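# Place cup carrier flat inside standing open paper bag

## Task

Get the cup carrier into the paper bag so it rests flat and upright on the bag's floor, with the bag still upright and open on the table and its rim raised on every side. The arrangement must stay that way without the robot supporting it, and both grippers must release and back away at the end.

## Robot and tools

Robot: two arms, left_arm and right_arm. Both are reported in one shared scene frame. The origin sits on the table surface midway between the arms, +x runs out across the table, +z points up, and left_arm is on the +y side. The names left and right do not mean sides of a camera image. Each gripper's fingers point along its own +z axis and close along its own y axis. The reported end_effector_position is the point between the finger pads, roughly 1 cm short of the tips. Printed hand positions can be somewhat wrong, worse at long reach, and arms tend to stop a centimetre or more off target, usually low.

Row format (used by execute_actions and move): one flat list of 16 numbers covering both arms, even if only one moves. Order: left_arm x, y, z, qw, qx, qy, qz, opening, then right_arm in the same 8 slots. x, y, z are an absolute gripper position in metres in the scene frame; qw, qx, qy, qz are an absolute orientation quaternion, w first. Opening runs from -1 (closed) to +1 (fully open, 0.094 m). A target more than 0.6 m away from that arm's last reported position, along any of its gripper axes, gets the call refused and nothing is sent. Each control step, the commanded pose is clipped to within 70 mm and 16 degrees of the measured pose; the controller favours position over orientation if both cannot be met. To hold an orientation steady, resend your own chosen quaternion every time rather than copying the drifted one from the result. An arm that should stay still should be sent the same full pose and intended opening in every call.

execute_actions: argument actions is a list holding zero or one item; optional pictures (boolean) controls whether camera images come back (they do by default). An empty list only reports the state. An action is {"rows": [...], "steps": n} with 1 to 15 rows and n up to 15; each step lasts 1/30 s, one row per step, and the final row repeats to fill the remaining steps (default 15). A wait is {"steps": n} with n up to 300, counted from the previous result, so thinking time is included. After an action ends, each arm keeps going only toward its last clipped pose, not the far target, so check the result and send the rest.

move: argument target is one 16-number row of absolute poses; speed is the path top speed in m/s, 0.002 to 0.5 (default 0.25), with rotation capped at twice that value in rad/s. Each gripper travels a straight line to its pose; both paths finish together, lasting between 0.5 and 10 s, and anything longer is cut off at 10 s short of the target. Rotation takes the shorter direction. Paths ignore obstacles and the other arm, grippers lag and may overshoot the speed, especially with a nearly straight arm. Opening is applied at the start. Faster contact hits harder, and aiming deeper past a contact presses harder. The result adds a move: line with the ending (done, off_target, moving, held, fault), any limits (paced = pose was clipped, held = some steps blocked, after which the arm may jump fast), and each gripper's distance from its pose.

wait: seconds from 0 to 10; nothing new is sent. zoom_image: camera (cam_head_left, cam_head_right, cam_high, cam_low, cam_left_wrist, cam_right_wrist) and region [x0, y0, x1, y1] in pixels of that camera's 672x504 image, origin at top-left, at most 504 by 504. finished_scene: scene number; it ends the scene permanently and reports whether the goal was met, so call it only after the grippers have released and moved away and everything is stable.

Reading results: the state line lists each arm's position and quaternion. grip_measured is the finger opening on the same -1 to +1 scale; the final Joint positions value is the opening in metres. Readings may be off by about 1 mm. To hold something, command an opening below grip_measured: around 0.03 lower grips firmly, smaller differences grip more gently. Finger force tops out near 50 to 62 N per pad, lower on parts under about 2 mm thick. Hand target shows where the controller is currently driving a gripper. HELD marks steps where a clearance check kept your row back; a pose unreachable line names the arm whose command was altered or blocked. Joint torques are total drive output and noisy. MOTOR HOT appears at 75 °C; at 90 °C that arm halts for 10 s, and at 100 °C it goes limp and drops; these show as OVER-TEMPERATURE FAULT lines, so avoid holding loads for long. Joint limits (rad, base to gripper): waist -2.618 to 3.054, shoulder 0 to 3.142, elbow 0 to 3.142, wrist pitch -1.571 to 1.571, wrist yaw -1.571 to 1.571, wrist roll -2.094 to 2.094.

The simulation runs on while the operator thinks. Held parts or loose items may be briefly pulled or pushed by outside disturbances. Avoid: letting any rigid object leave the table, dropping or slamming things, hard pushes, and arms colliding or pressing on each other. Move smoothly and with little effort.

Each tool is called as a command line: name --argument value for each argument, lists and objects as JSON in quotes; but a table of rows of numbers goes row by row, as --pt "numbers of a row", without its own name.

## Session

execute_actions --actions '[]'

Scene clock: 0.00 s of 5400.00 s.
left_arm: end_effector_position=(+0.4394, +0.3905, +0.3645) grip_measured=+1.000 end_effector_quat_wxyz=(+0.421, +0.502, +0.518, +0.550) | right_arm: end_effector_position=(+0.1225, -0.4857, +0.1466) grip_measured=+1.000 end_effector_quat_wxyz=(+0.024, -0.152, +0.972, -0.179)
Joint positions: left_arm=[0.246 1.137 0.961 0.135 0.044 1.688 0.094] | right_arm=[-1.354  1.08   0.949 -1.078  0.019 -1.542  0.094]
Joint velocities: left_arm=[-0.002  0.007  0.002 -0.022  0.051 -0.037  0.   ] | right_arm=[ 0.002  0.012  0.007  0.007 -0.022  0.022  0.   ]
Joint torques (N m, as the arm reports them, + toward a larger angle): no reading
Motor temperatures (°C, as the motors report them): left_arm=[25 28 24 27 27 27] | right_arm=[27 25 27 26 26 26]
Hand target (left_arm): +0.437, +0.390, +0.375; +0.428, +0.494, +0.512, +0.556
Hand target (right_arm): +0.124, -0.486, +0.151; +0.028, -0.151, +0.971, -0.185

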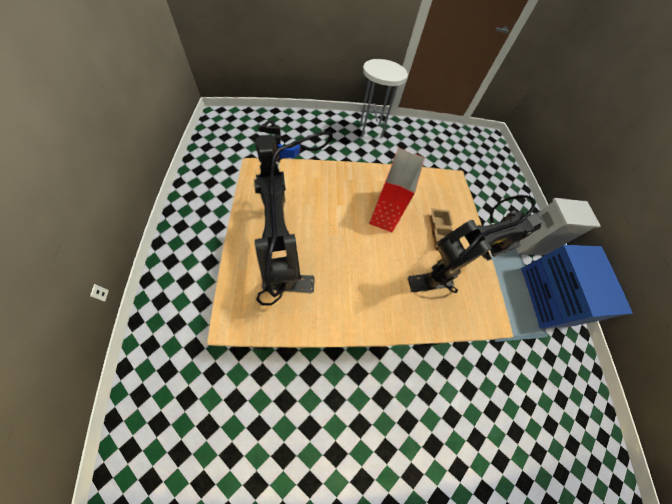

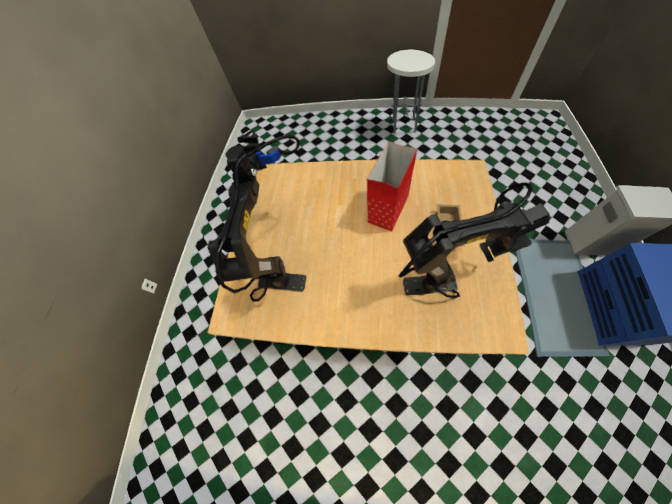

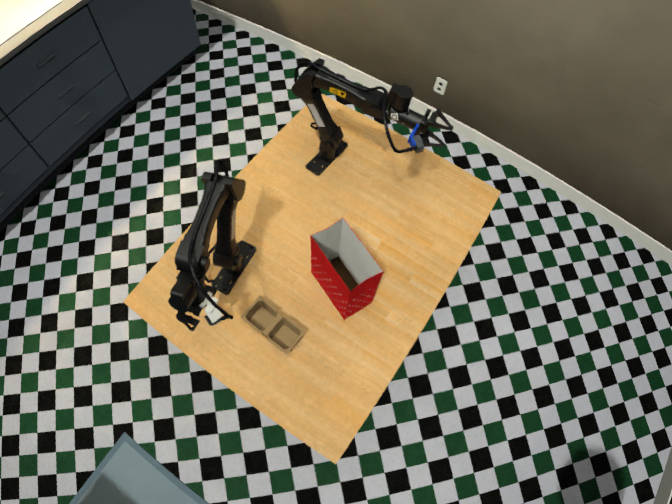

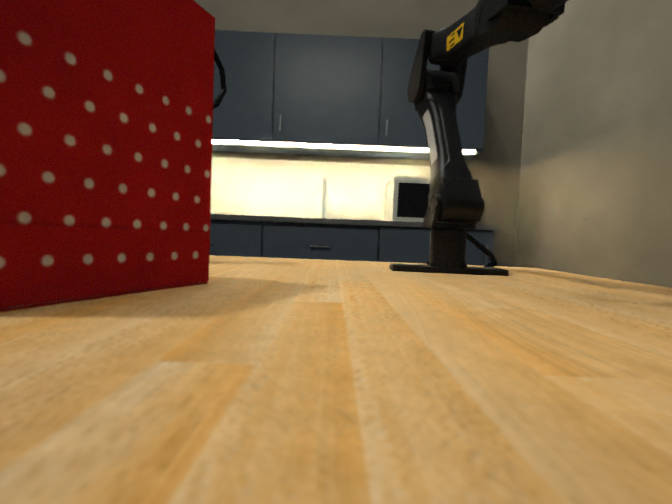

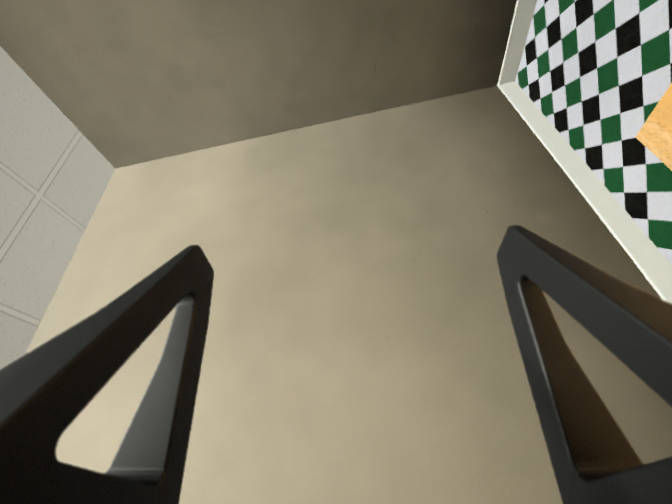

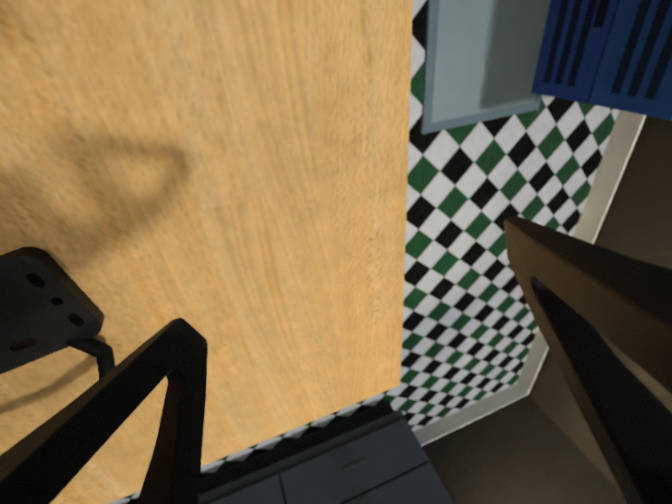

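move --target '[0.27,0.27,0.15,0,0,1,0,-1,0.26,-0.36,0.13,0,0.707,0.707,0,0.1]' --speed 0.3

zoom_image --camera "cam_high" --region '[180,180,420,380]'

Scene clock: 10.03 s of 5400.00 s.
left_arm: end_effector_position=(+0.2788, +0.2671, +0.1497) grip_measured=-0.986 end_effector_quat_wxyz=(+0.010, +0.017, +1.000, +0.000) | right_arm: end_effector_position=(+0.2497, -0.3586, +0.1273) grip_measured=+0.102 end_effector_quat_wxyz=(-0.011, +0.710, +0.704, -0.009)
Joint positions: left_arm=[-0.165  1.461  1.289 -1.378 -0.004 -0.186  0.001] | right_arm=[-0.557  1.415  1.16  -1.342  0.009  1.149  0.052]
Joint velocities: left_arm=[-0.007  0.002 -0.022  0.022  0.037  0.022  0.001] | right_arm=[ 0.002  0.002 -0.002 -0.022  0.037 -0.037  0.001]
Joint torques (N m, as the arm reports them, + toward a larger angle): left_arm=[ 0.55 -4.29  4.83  0.18  0.1  -0.07] | right_arm=[ 1.13 -3.52  9.56  0.07  0.    0.08]
Motor temperatures (°C, as the motors report them): left_arm=[25 28 25 30 27 27] | right_arm=[27 25 28 27 26 26]
Hand target (left_arm): +0.275, +0.268, +0.147; +0.002, +0.010, +1.000, -0.005
Hand target (right_arm): +0.256, -0.358, +0.131; -0.007, +0.709, +0.705, -0.007
Off the commanded pose (left_arm): 0.009 m, 2 deg.
Off the commanded pose (right_arm): 0.011 m, 2 deg.
After step 90, 2.97 s passed at rest.
move: off_target (right_arm)

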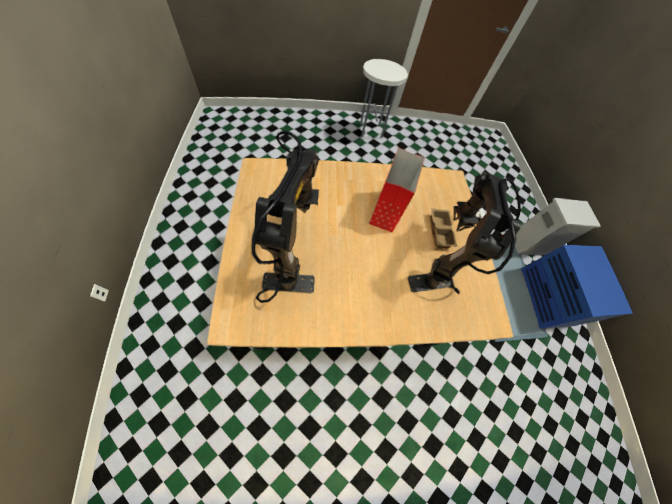

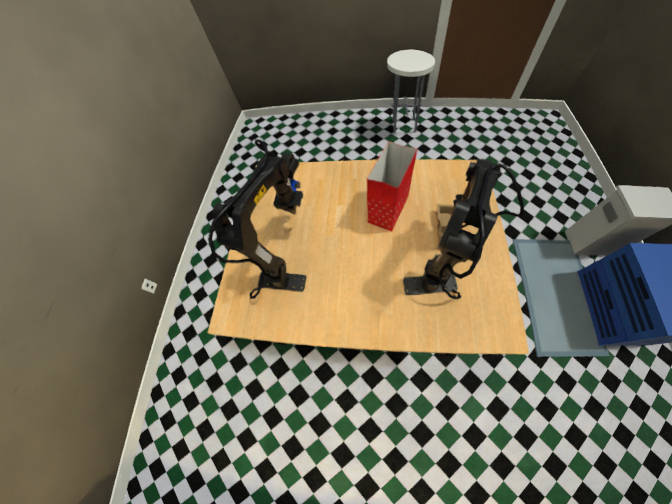

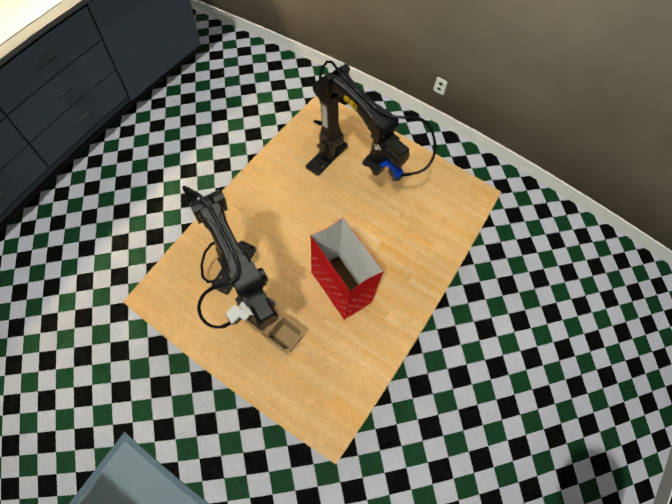

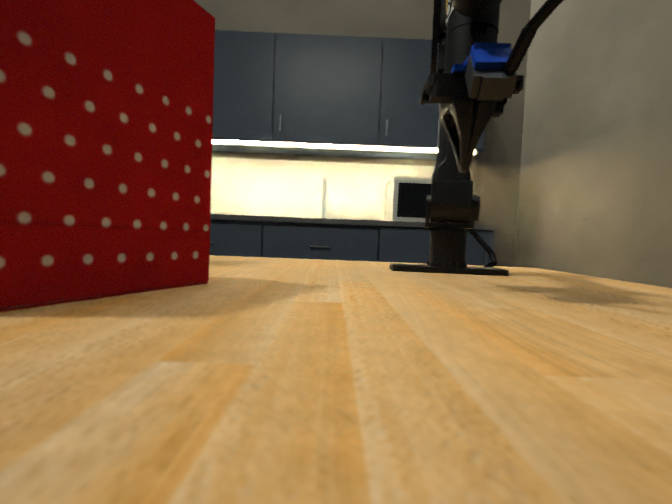

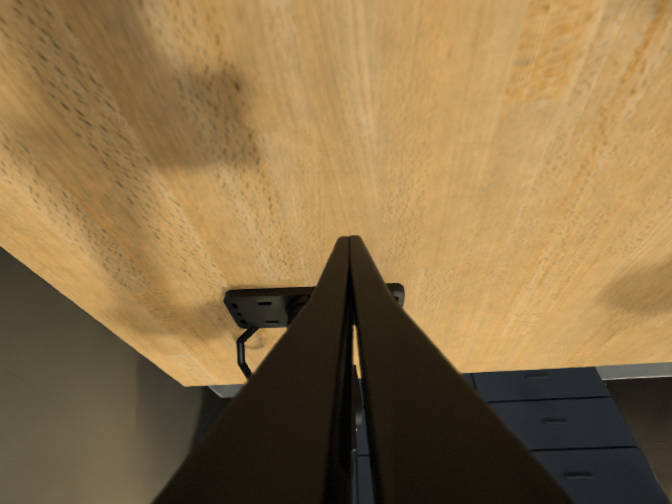

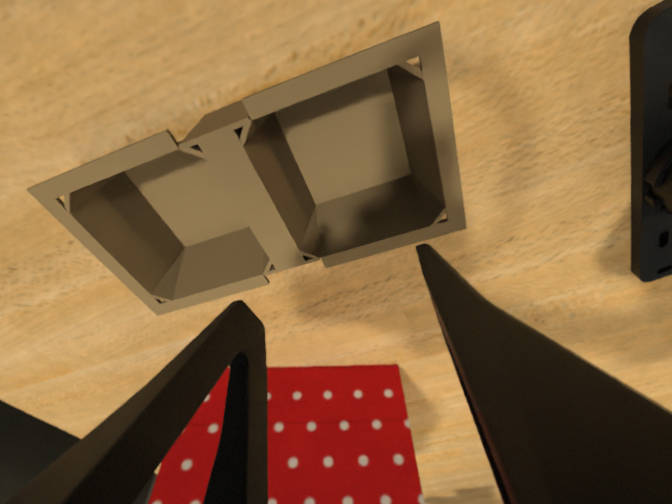

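Region (180, 180, 420, 380) of cam_high's 672x504 image, scaled by 2.100, with more detail than that image has.

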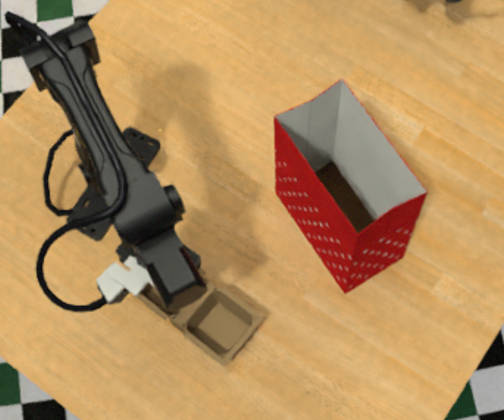

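move --target '[0.3,0.07,0.07,0.08,-0.298,0.919,-0.246,-1,0.28,-0.34,0.075,0,0.695,0.719,0,0.1]' --speed 0.2

Scene clock: 16.03 s of 5400.00 s.
left_arm: end_effector_position=(+0.3035, +0.0694, +0.0744) grip_measured=-0.987 end_effector_quat_wxyz=(+0.076, -0.300, +0.917, -0.251) | right_arm: end_effector_position=(+0.2791, -0.3431, +0.0812) grip_measured=+0.102 end_effector_quat_wxyz=(+0.007, +0.697, +0.717, +0.002)
Joint positions: left_arm=[-0.635  1.53   0.912 -0.438  0.135 -1.358  0.001] | right_arm=[-0.454  1.48   1.032 -1.109  0.002  1.214  0.052]
Joint velocities: left_arm=[ 0.017 -0.017 -0.007 -0.081  0.007 -0.081 -0.   ] | right_arm=[-0.017 -0.007  0.012  0.051  0.037 -0.022  0.   ]
Joint torques (N m, as the arm reports them, + toward a larger angle): left_arm=[-0.71 -5.21  5.2   1.29 -0.07 -0.09] | right_arm=[ 1.08 -4.28  5.61  0.32  0.01  0.06]
Motor temperatures (°C, as the motors report them): left_arm=[25 28 25 29 27 27] | right_arm=[27 25 28 26 26 26]
Hand target (left_arm): +0.303, +0.069, +0.071; +0.082, -0.300, +0.917, -0.249
Hand target (right_arm): +0.278, -0.340, +0.075; -0.001, +0.695, +0.719, -0.001
Off the commanded pose (left_arm): 0.006 m, 1 deg.
Off the commanded pose (right_arm): 0.007 m, 1 deg.
After step 90, 0.27 s passed at rest.
move: done

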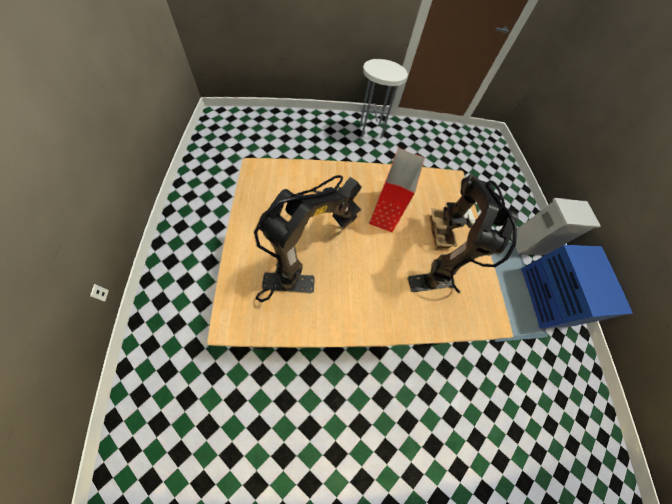

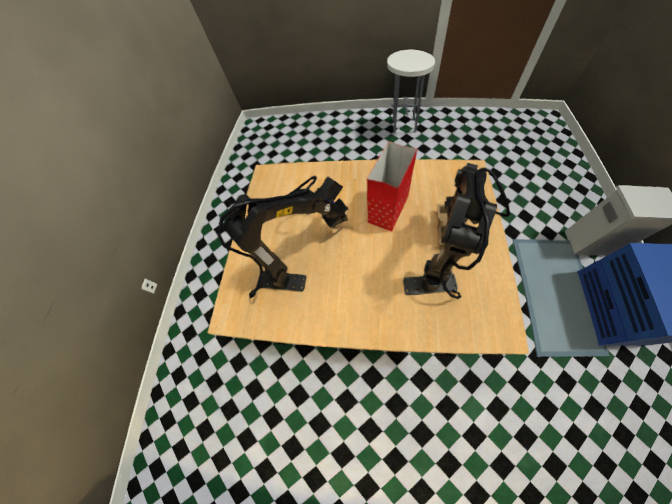

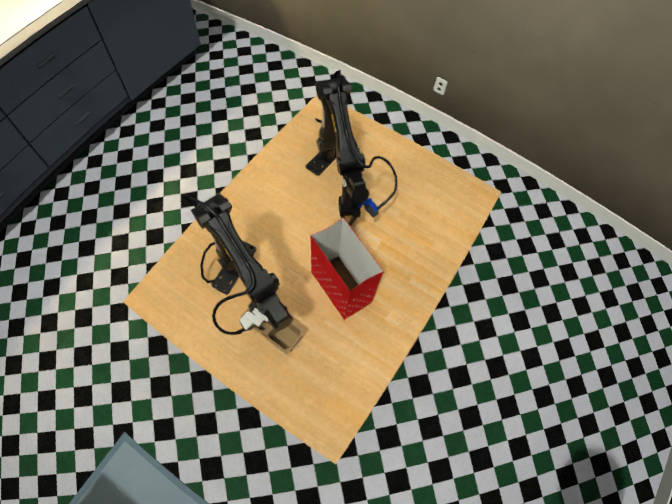

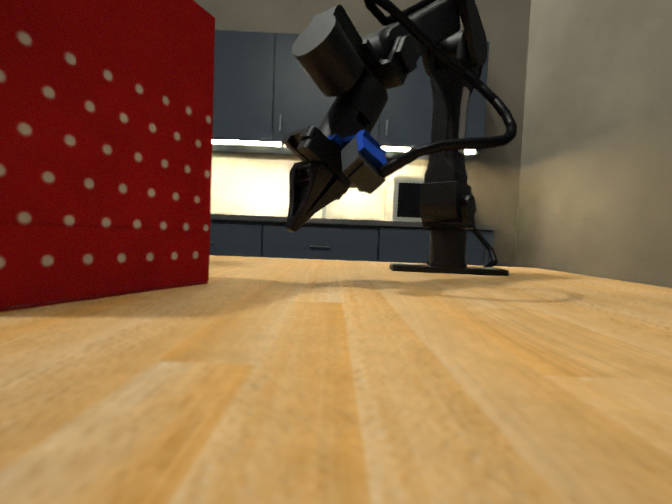

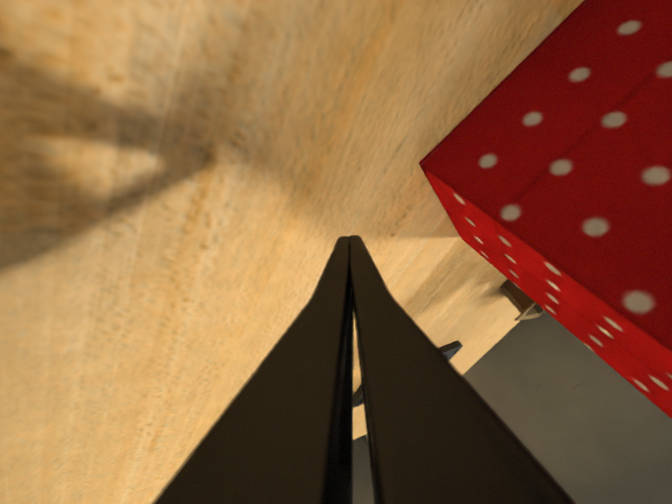

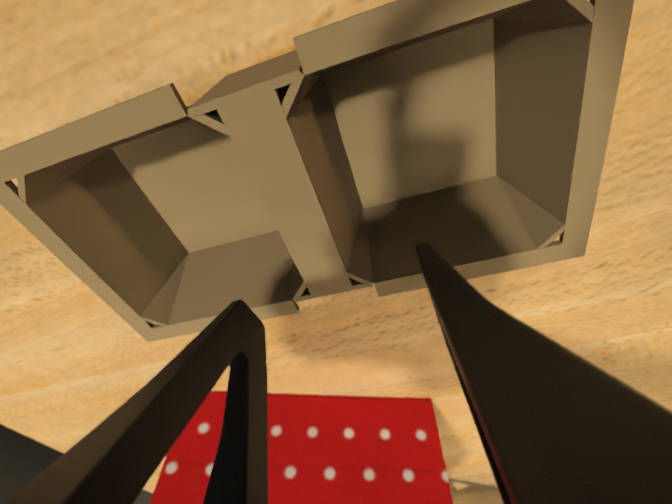

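move --target '[0.36,0.04,0.05,0.131,-0.28,0.862,-0.402,-1,0.284,-0.343,0.03,0,0.703,0.711,0,0.1]' --speed 0.08

move --target '[0.33,-0.08,0.05,0.131,-0.28,0.862,-0.402,-1,0.284,-0.343,0.03,0,0.703,0.711,0,-0.46]' --speed 0.06

Scene clock: 22.27 s of 5400.00 s.
left_arm: end_effector_position=(+0.3603, +0.0391, +0.0526) grip_measured=-0.987 end_effector_quat_wxyz=(+0.134, -0.282, +0.863, -0.398) | right_arm: end_effector_position=(+0.2855, -0.3451, +0.0366) grip_measured=+0.102 end_effector_quat_wxyz=(+0.008, +0.703, +0.711, +0.003)
Joint positions: left_arm=[-0.564  1.701  0.745  0.227  0.235 -1.356  0.001] | right_arm=[-0.454  1.556  0.919 -0.917  0.001  1.231  0.052]
Joint velocities: left_arm=[-0.007 -0.002  0.022 -0.007 -0.007 -0.007  0.   ] | right_arm=[-0.012  0.012 -0.007 -0.022 -0.051  0.007  0.   ]
Joint torques (N m, as the arm reports them, + toward a larger angle): left_arm=[ 0.52 -6.06  4.6   1.78  0.2   0.  ] | right_arm=[ 0.49 -4.75  5.23  0.29 -0.01  0.05]
Motor temperatures (°C, as the motors report them): left_arm=[25 29 25 30 27 27] | right_arm=[27 25 28 26 26 26]
Hand target (left_arm): +0.360, +0.041, +0.051; +0.133, -0.282, +0.862, -0.401
Hand target (right_arm): +0.283, -0.343, +0.030; +0.000, +0.703, +0.711, -0.000
Off the commanded pose (left_arm): 0.003 m, 1 deg.
Off the commanded pose (right_arm): 0.007 m, 1 deg.
After step 90, 0.53 s passed at rest.
move: done

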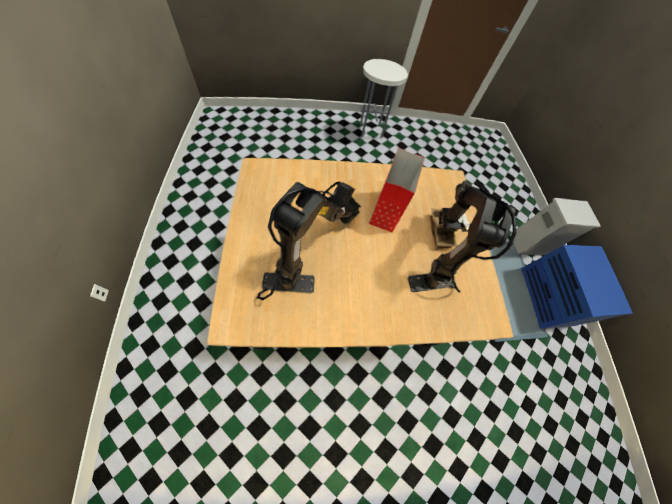

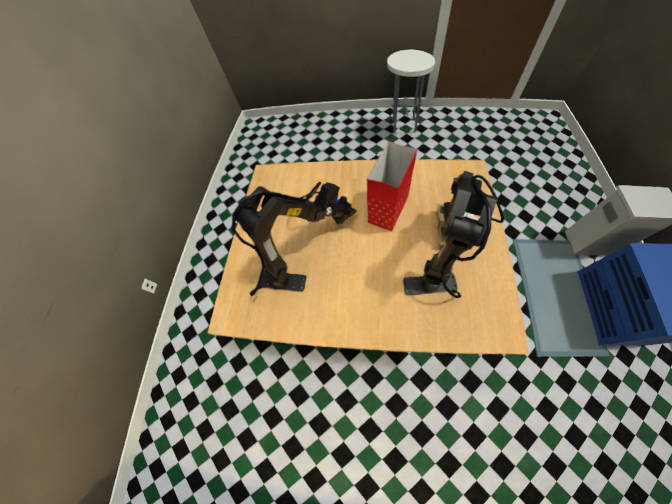

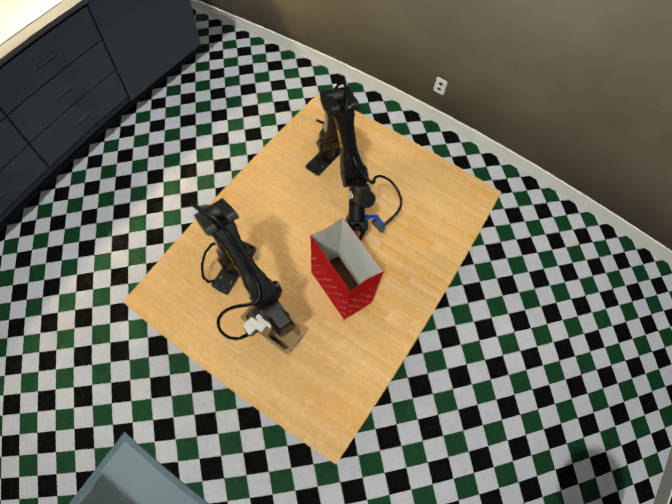

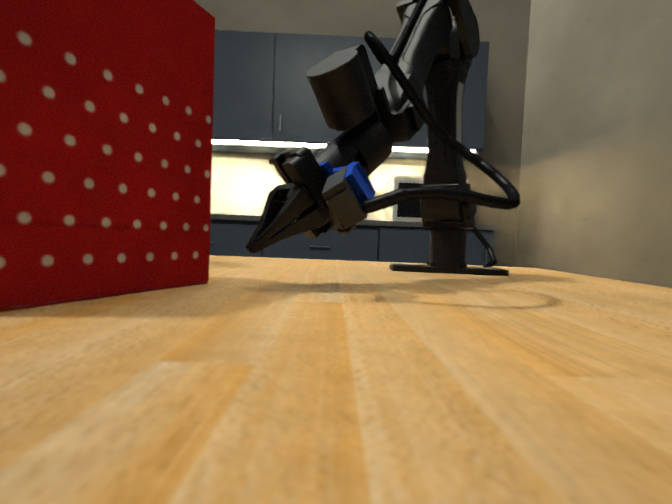

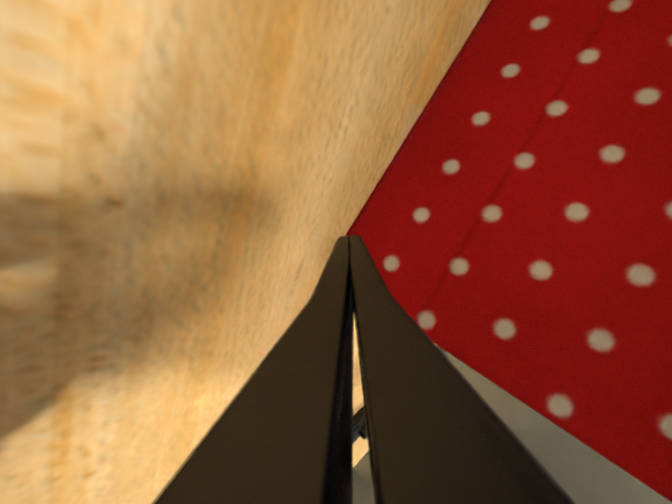

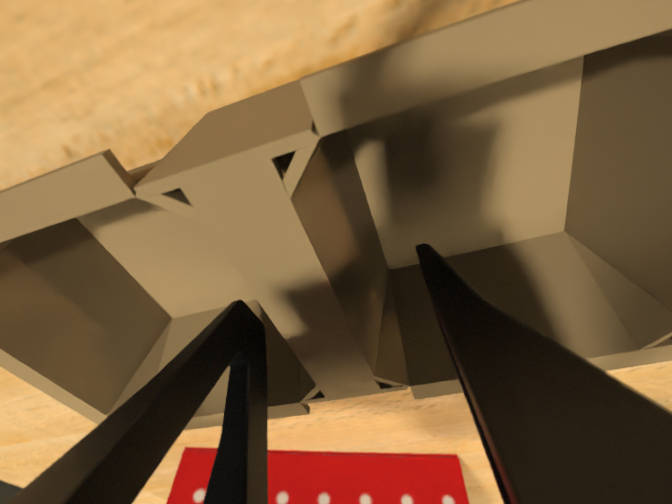

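Scene clock: 24.63 s of 5400.00 s.
left_arm: end_effector_position=(+0.3264, -0.0749, +0.0429) grip_measured=-0.987 end_effector_quat_wxyz=(+0.121, -0.280, +0.865, -0.399) | right_arm: end_effector_position=(+0.2858, -0.3450, +0.0366) grip_measured=-0.458 end_effector_quat_wxyz=(+0.008, +0.703, +0.711, +0.004)
Joint positions: left_arm=[-0.875  1.911  0.971  0.228  0.026 -1.567  0.001] | right_arm=[-0.454  1.556  0.919 -0.916  0.001  1.231  0.025]
Joint velocities: left_arm=[-0.002 -0.007  0.002 -0.081 -0.007 -0.051 -0.001] | right_arm=[-0.007  0.012 -0.017  0.007 -0.007 -0.007  0.   ]
Joint torques (N m, as the arm reports them, + toward a larger angle): left_arm=[-0.61 -7.89  7.74  1.55 -0.13 -0.04] | right_arm=[ 0.47 -4.43  5.53  0.3   0.    0.05]
Motor temperatures (°C, as the motors report them): left_arm=[25 29 25 30 27 27] | right_arm=[27 25 28 26 26 26]
Hand target (left_arm): +0.331, -0.081, +0.051; +0.129, -0.281, +0.861, -0.404
Hand target (right_arm): +0.284, -0.343, +0.030; +0.000, +0.703, +0.711, -0.000
Off the commanded pose (left_arm): 0.009 m, 1 deg.
Off the commanded pose (right_arm): 0.007 m, 1 deg.
move: done

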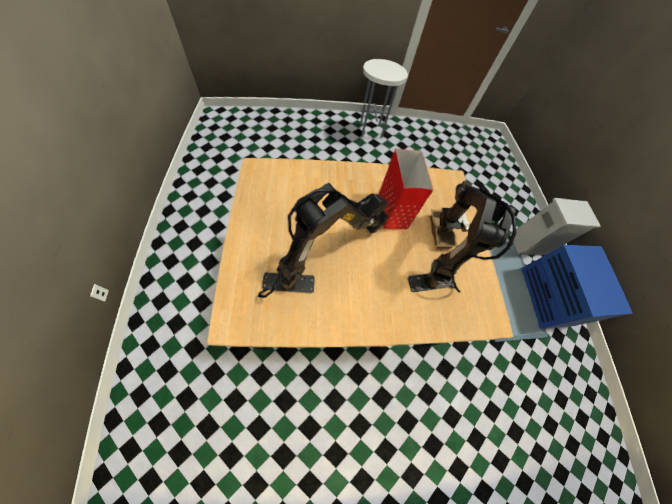

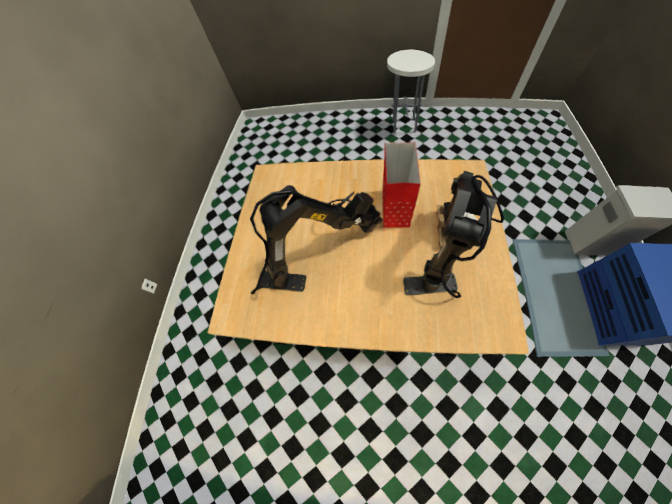

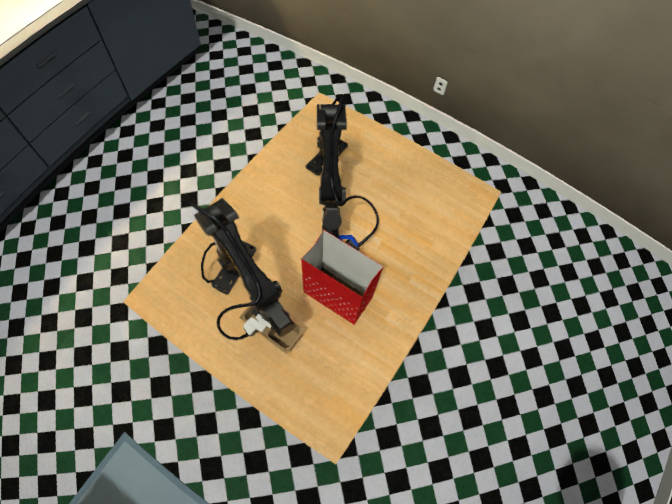

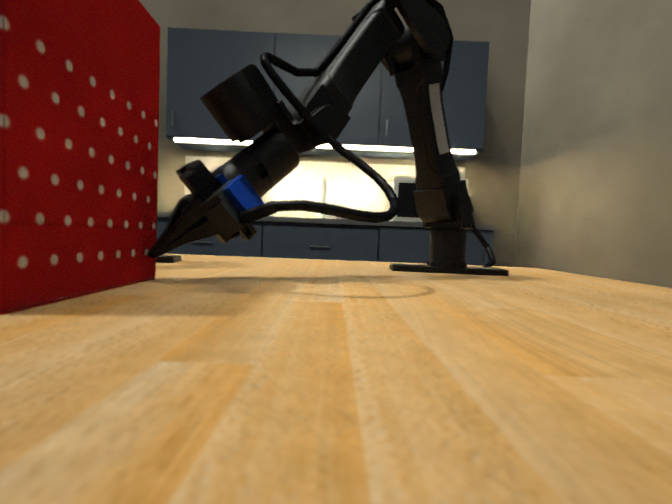

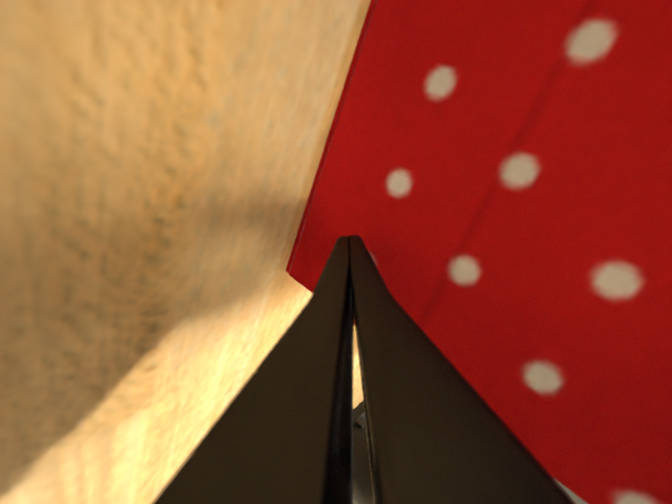

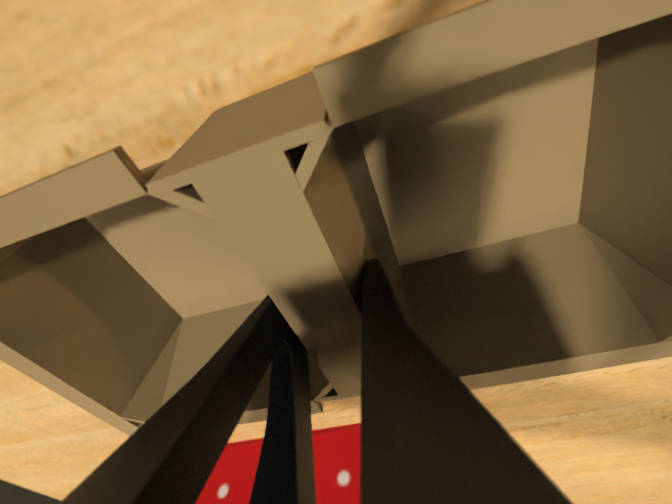

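The grip needs tightening, and the bag needs a little more rotation.

move --target '[0.33,-0.115,0.055,0.131,-0.28,0.862,-0.402,-1,0.284,-0.343,0.03,0,0.703,0.711,0,-0.5]' --speed 0.05

Scene clock: 28.97 s of 5400.00 s.
left_arm: end_effector_position=(+0.3272, -0.1093, +0.0481) grip_measured=-0.987 end_effector_quat_wxyz=(+0.123, -0.279, +0.865, -0.399) | right_arm: end_effector_position=(+0.2858, -0.3450, +0.0366) grip_measured=-0.497 end_effector_quat_wxyz=(+0.008, +0.703, +0.711, +0.004)
Joint positions: left_arm=[-0.928  1.987  1.109  0.169 -0.019 -1.6    0.001] | right_arm=[-0.454  1.556  0.919 -0.916  0.001  1.231  0.024]
Joint velocities: left_arm=[ 0.027 -0.002 -0.012 -0.081 -0.022 -0.066 -0.001] | right_arm=[ 0.007  0.012 -0.012 -0.066  0.066  0.037  0.001]
Joint torques (N m, as the arm reports them, + toward a larger angle): left_arm=[-0.52 -8.63  8.03  1.51 -0.13 -0.01] | right_arm=[ 0.48 -4.44  5.52  0.32  0.    0.06]
Motor temperatures (°C, as the motors report them): left_arm=[25 29 26 31 27 27] | right_arm=[27 25 28 26 26 26]
Hand target (left_arm): +0.330, -0.115, +0.056; +0.131, -0.280, +0.862, -0.403
Hand target (right_arm): +0.284, -0.343, +0.030; -0.000, +0.703, +0.711, -0.000
Off the commanded pose (left_arm): 0.009 m, 1 deg.
Off the commanded pose (right_arm): 0.007 m, 1 deg.
After step 90, 0.23 s passed at rest.
move: done

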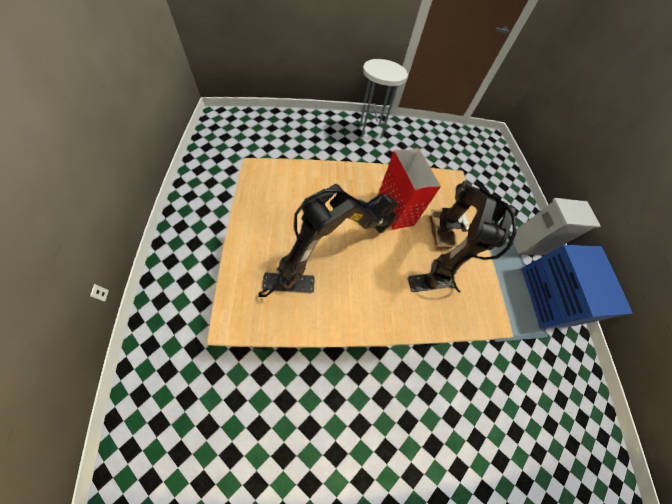

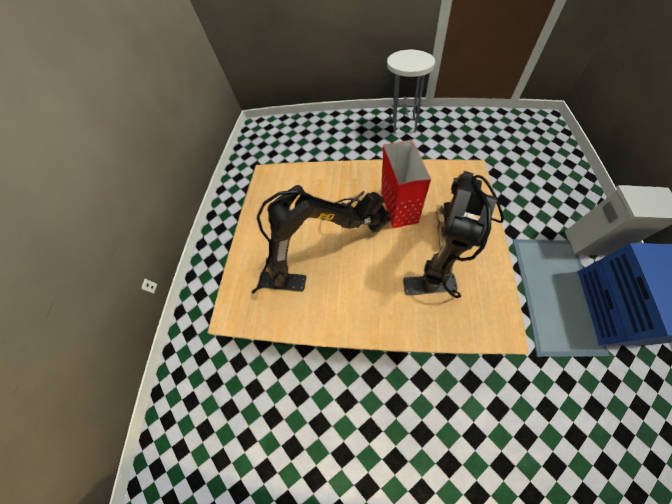

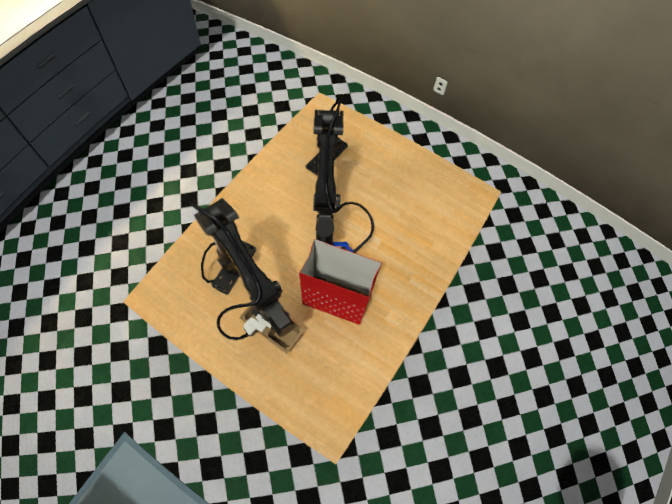

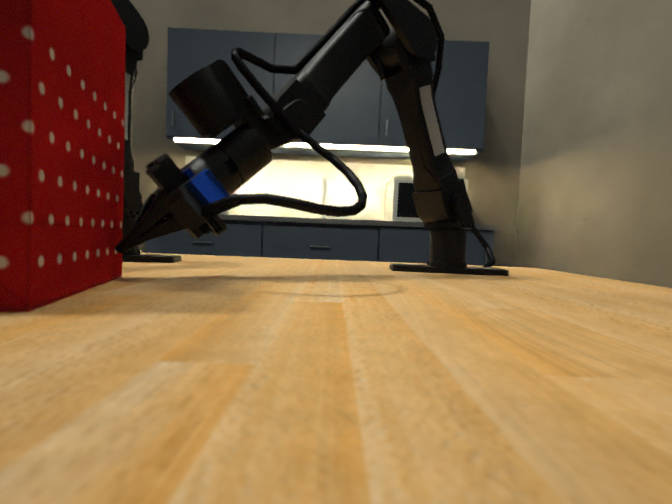

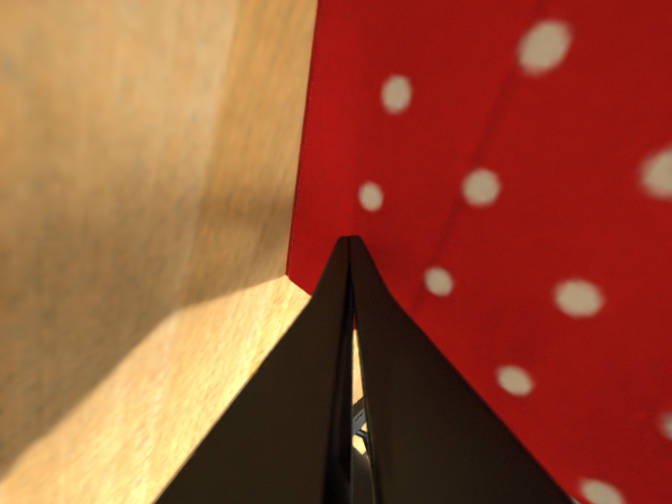

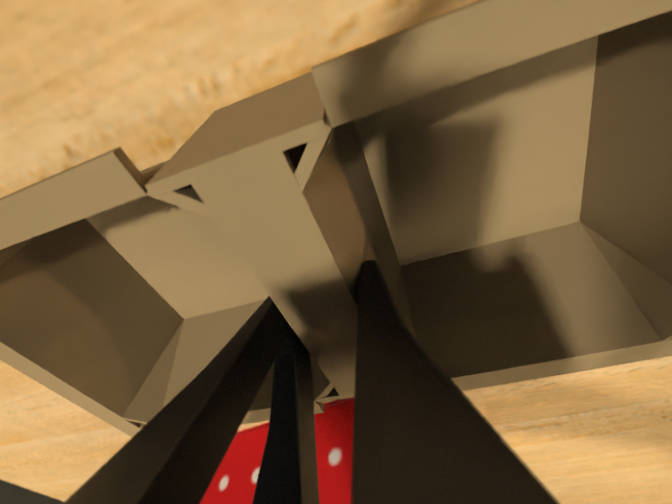

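move --target '[0.25,0.2,0.1,0.08,-0.298,0.919,-0.246,-1,0.284,-0.343,0.03,0,0.703,0.711,0,-0.56]'

Scene clock: 33.03 s of 5400.00 s.
left_arm: end_effector_position=(+0.2437, +0.2011, +0.0871) grip_measured=-0.987 end_effector_quat_wxyz=(+0.074, -0.300, +0.923, -0.231) | right_arm: end_effector_position=(+0.2858, -0.3450, +0.0366) grip_measured=-0.546 end_effector_quat_wxyz=(+0.008, +0.703, +0.711, +0.004)
Joint positions: left_arm=[-0.259  1.052  0.657 -0.77   0.281 -1.     0.001] | right_arm=[-0.454  1.556  0.919 -0.916  0.001  1.231  0.021]
Joint velocities: left_arm=[ 0.002 -0.002 -0.012 -0.081 -0.022  0.007 -0.001] | right_arm=[ 0.007 -0.012 -0.007  0.022  0.037 -0.037 -0.001]
Joint torques (N m, as the arm reports them, + toward a larger angle): left_arm=[ 0.63 -2.89  7.56  0.84  0.26  0.12] | right_arm=[ 0.47 -4.44  5.54  0.31  0.    0.05]
Motor temperatures (°C, as the motors report them): left_arm=[25 30 26 31 27 27] | right_arm=[27 25 28 26 26 26]
Hand target (left_arm): +0.246, +0.200, +0.097; +0.082, -0.295, +0.921, -0.241
Hand target (right_arm): +0.284, -0.343, +0.030; +0.000, +0.703, +0.711, -0.000
Off the commanded pose (left_arm): 0.014 m, 2 deg.
Off the commanded pose (right_arm): 0.007 m, 1 deg.
move: off_target (left_arm)

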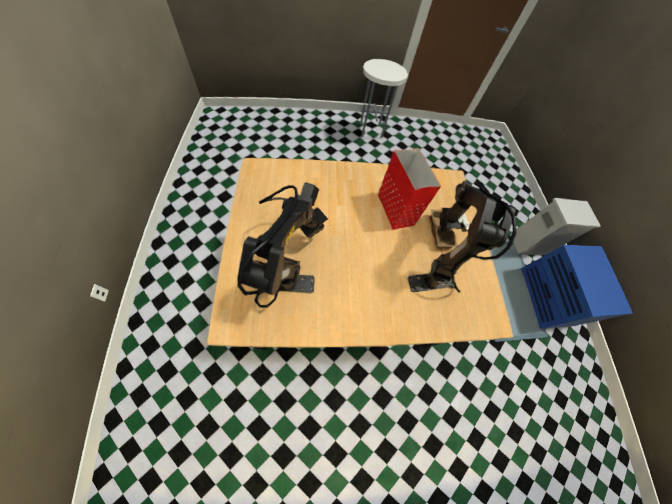

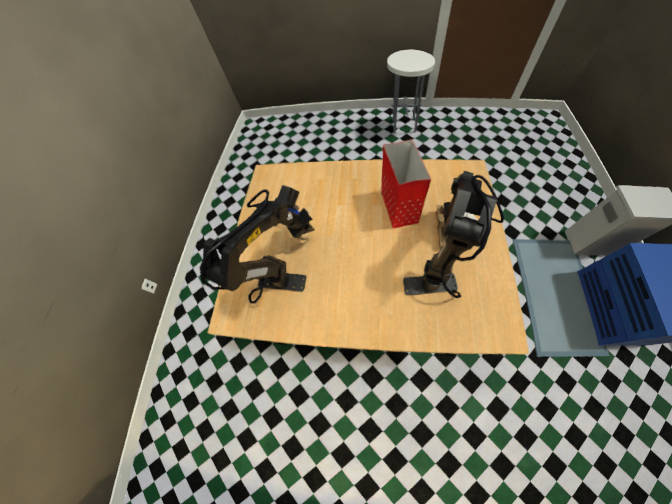

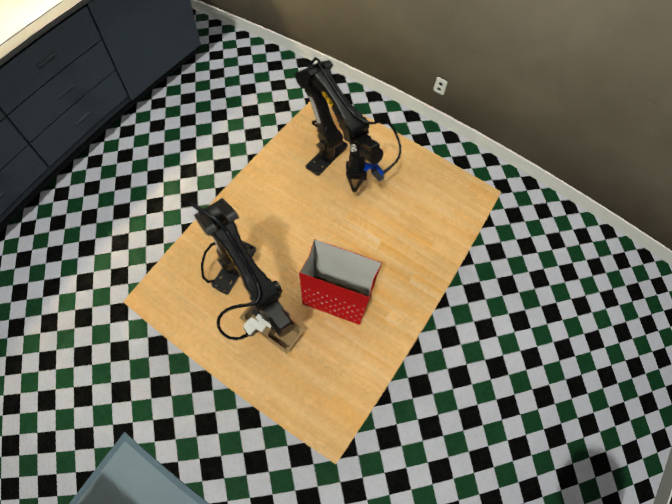

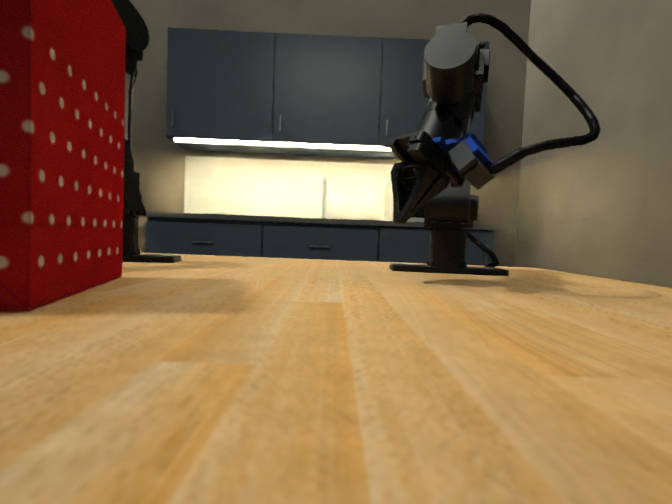

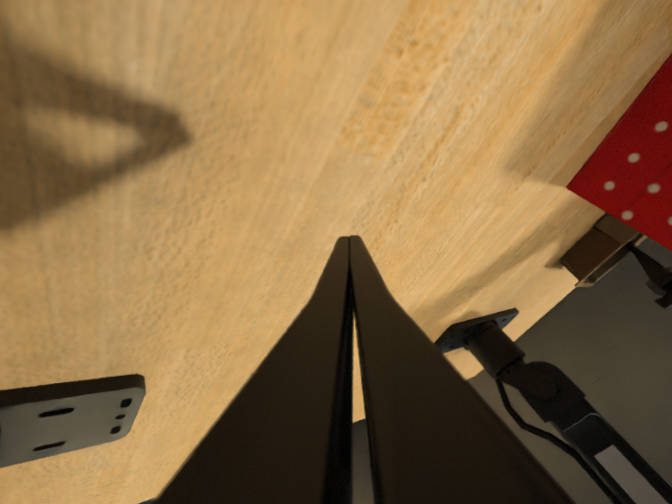

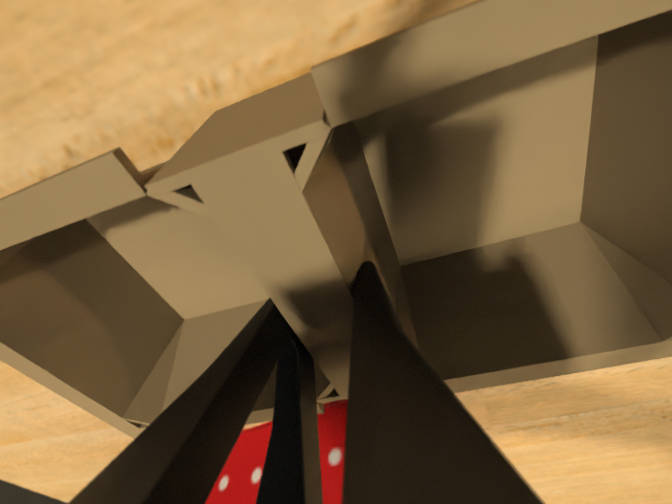

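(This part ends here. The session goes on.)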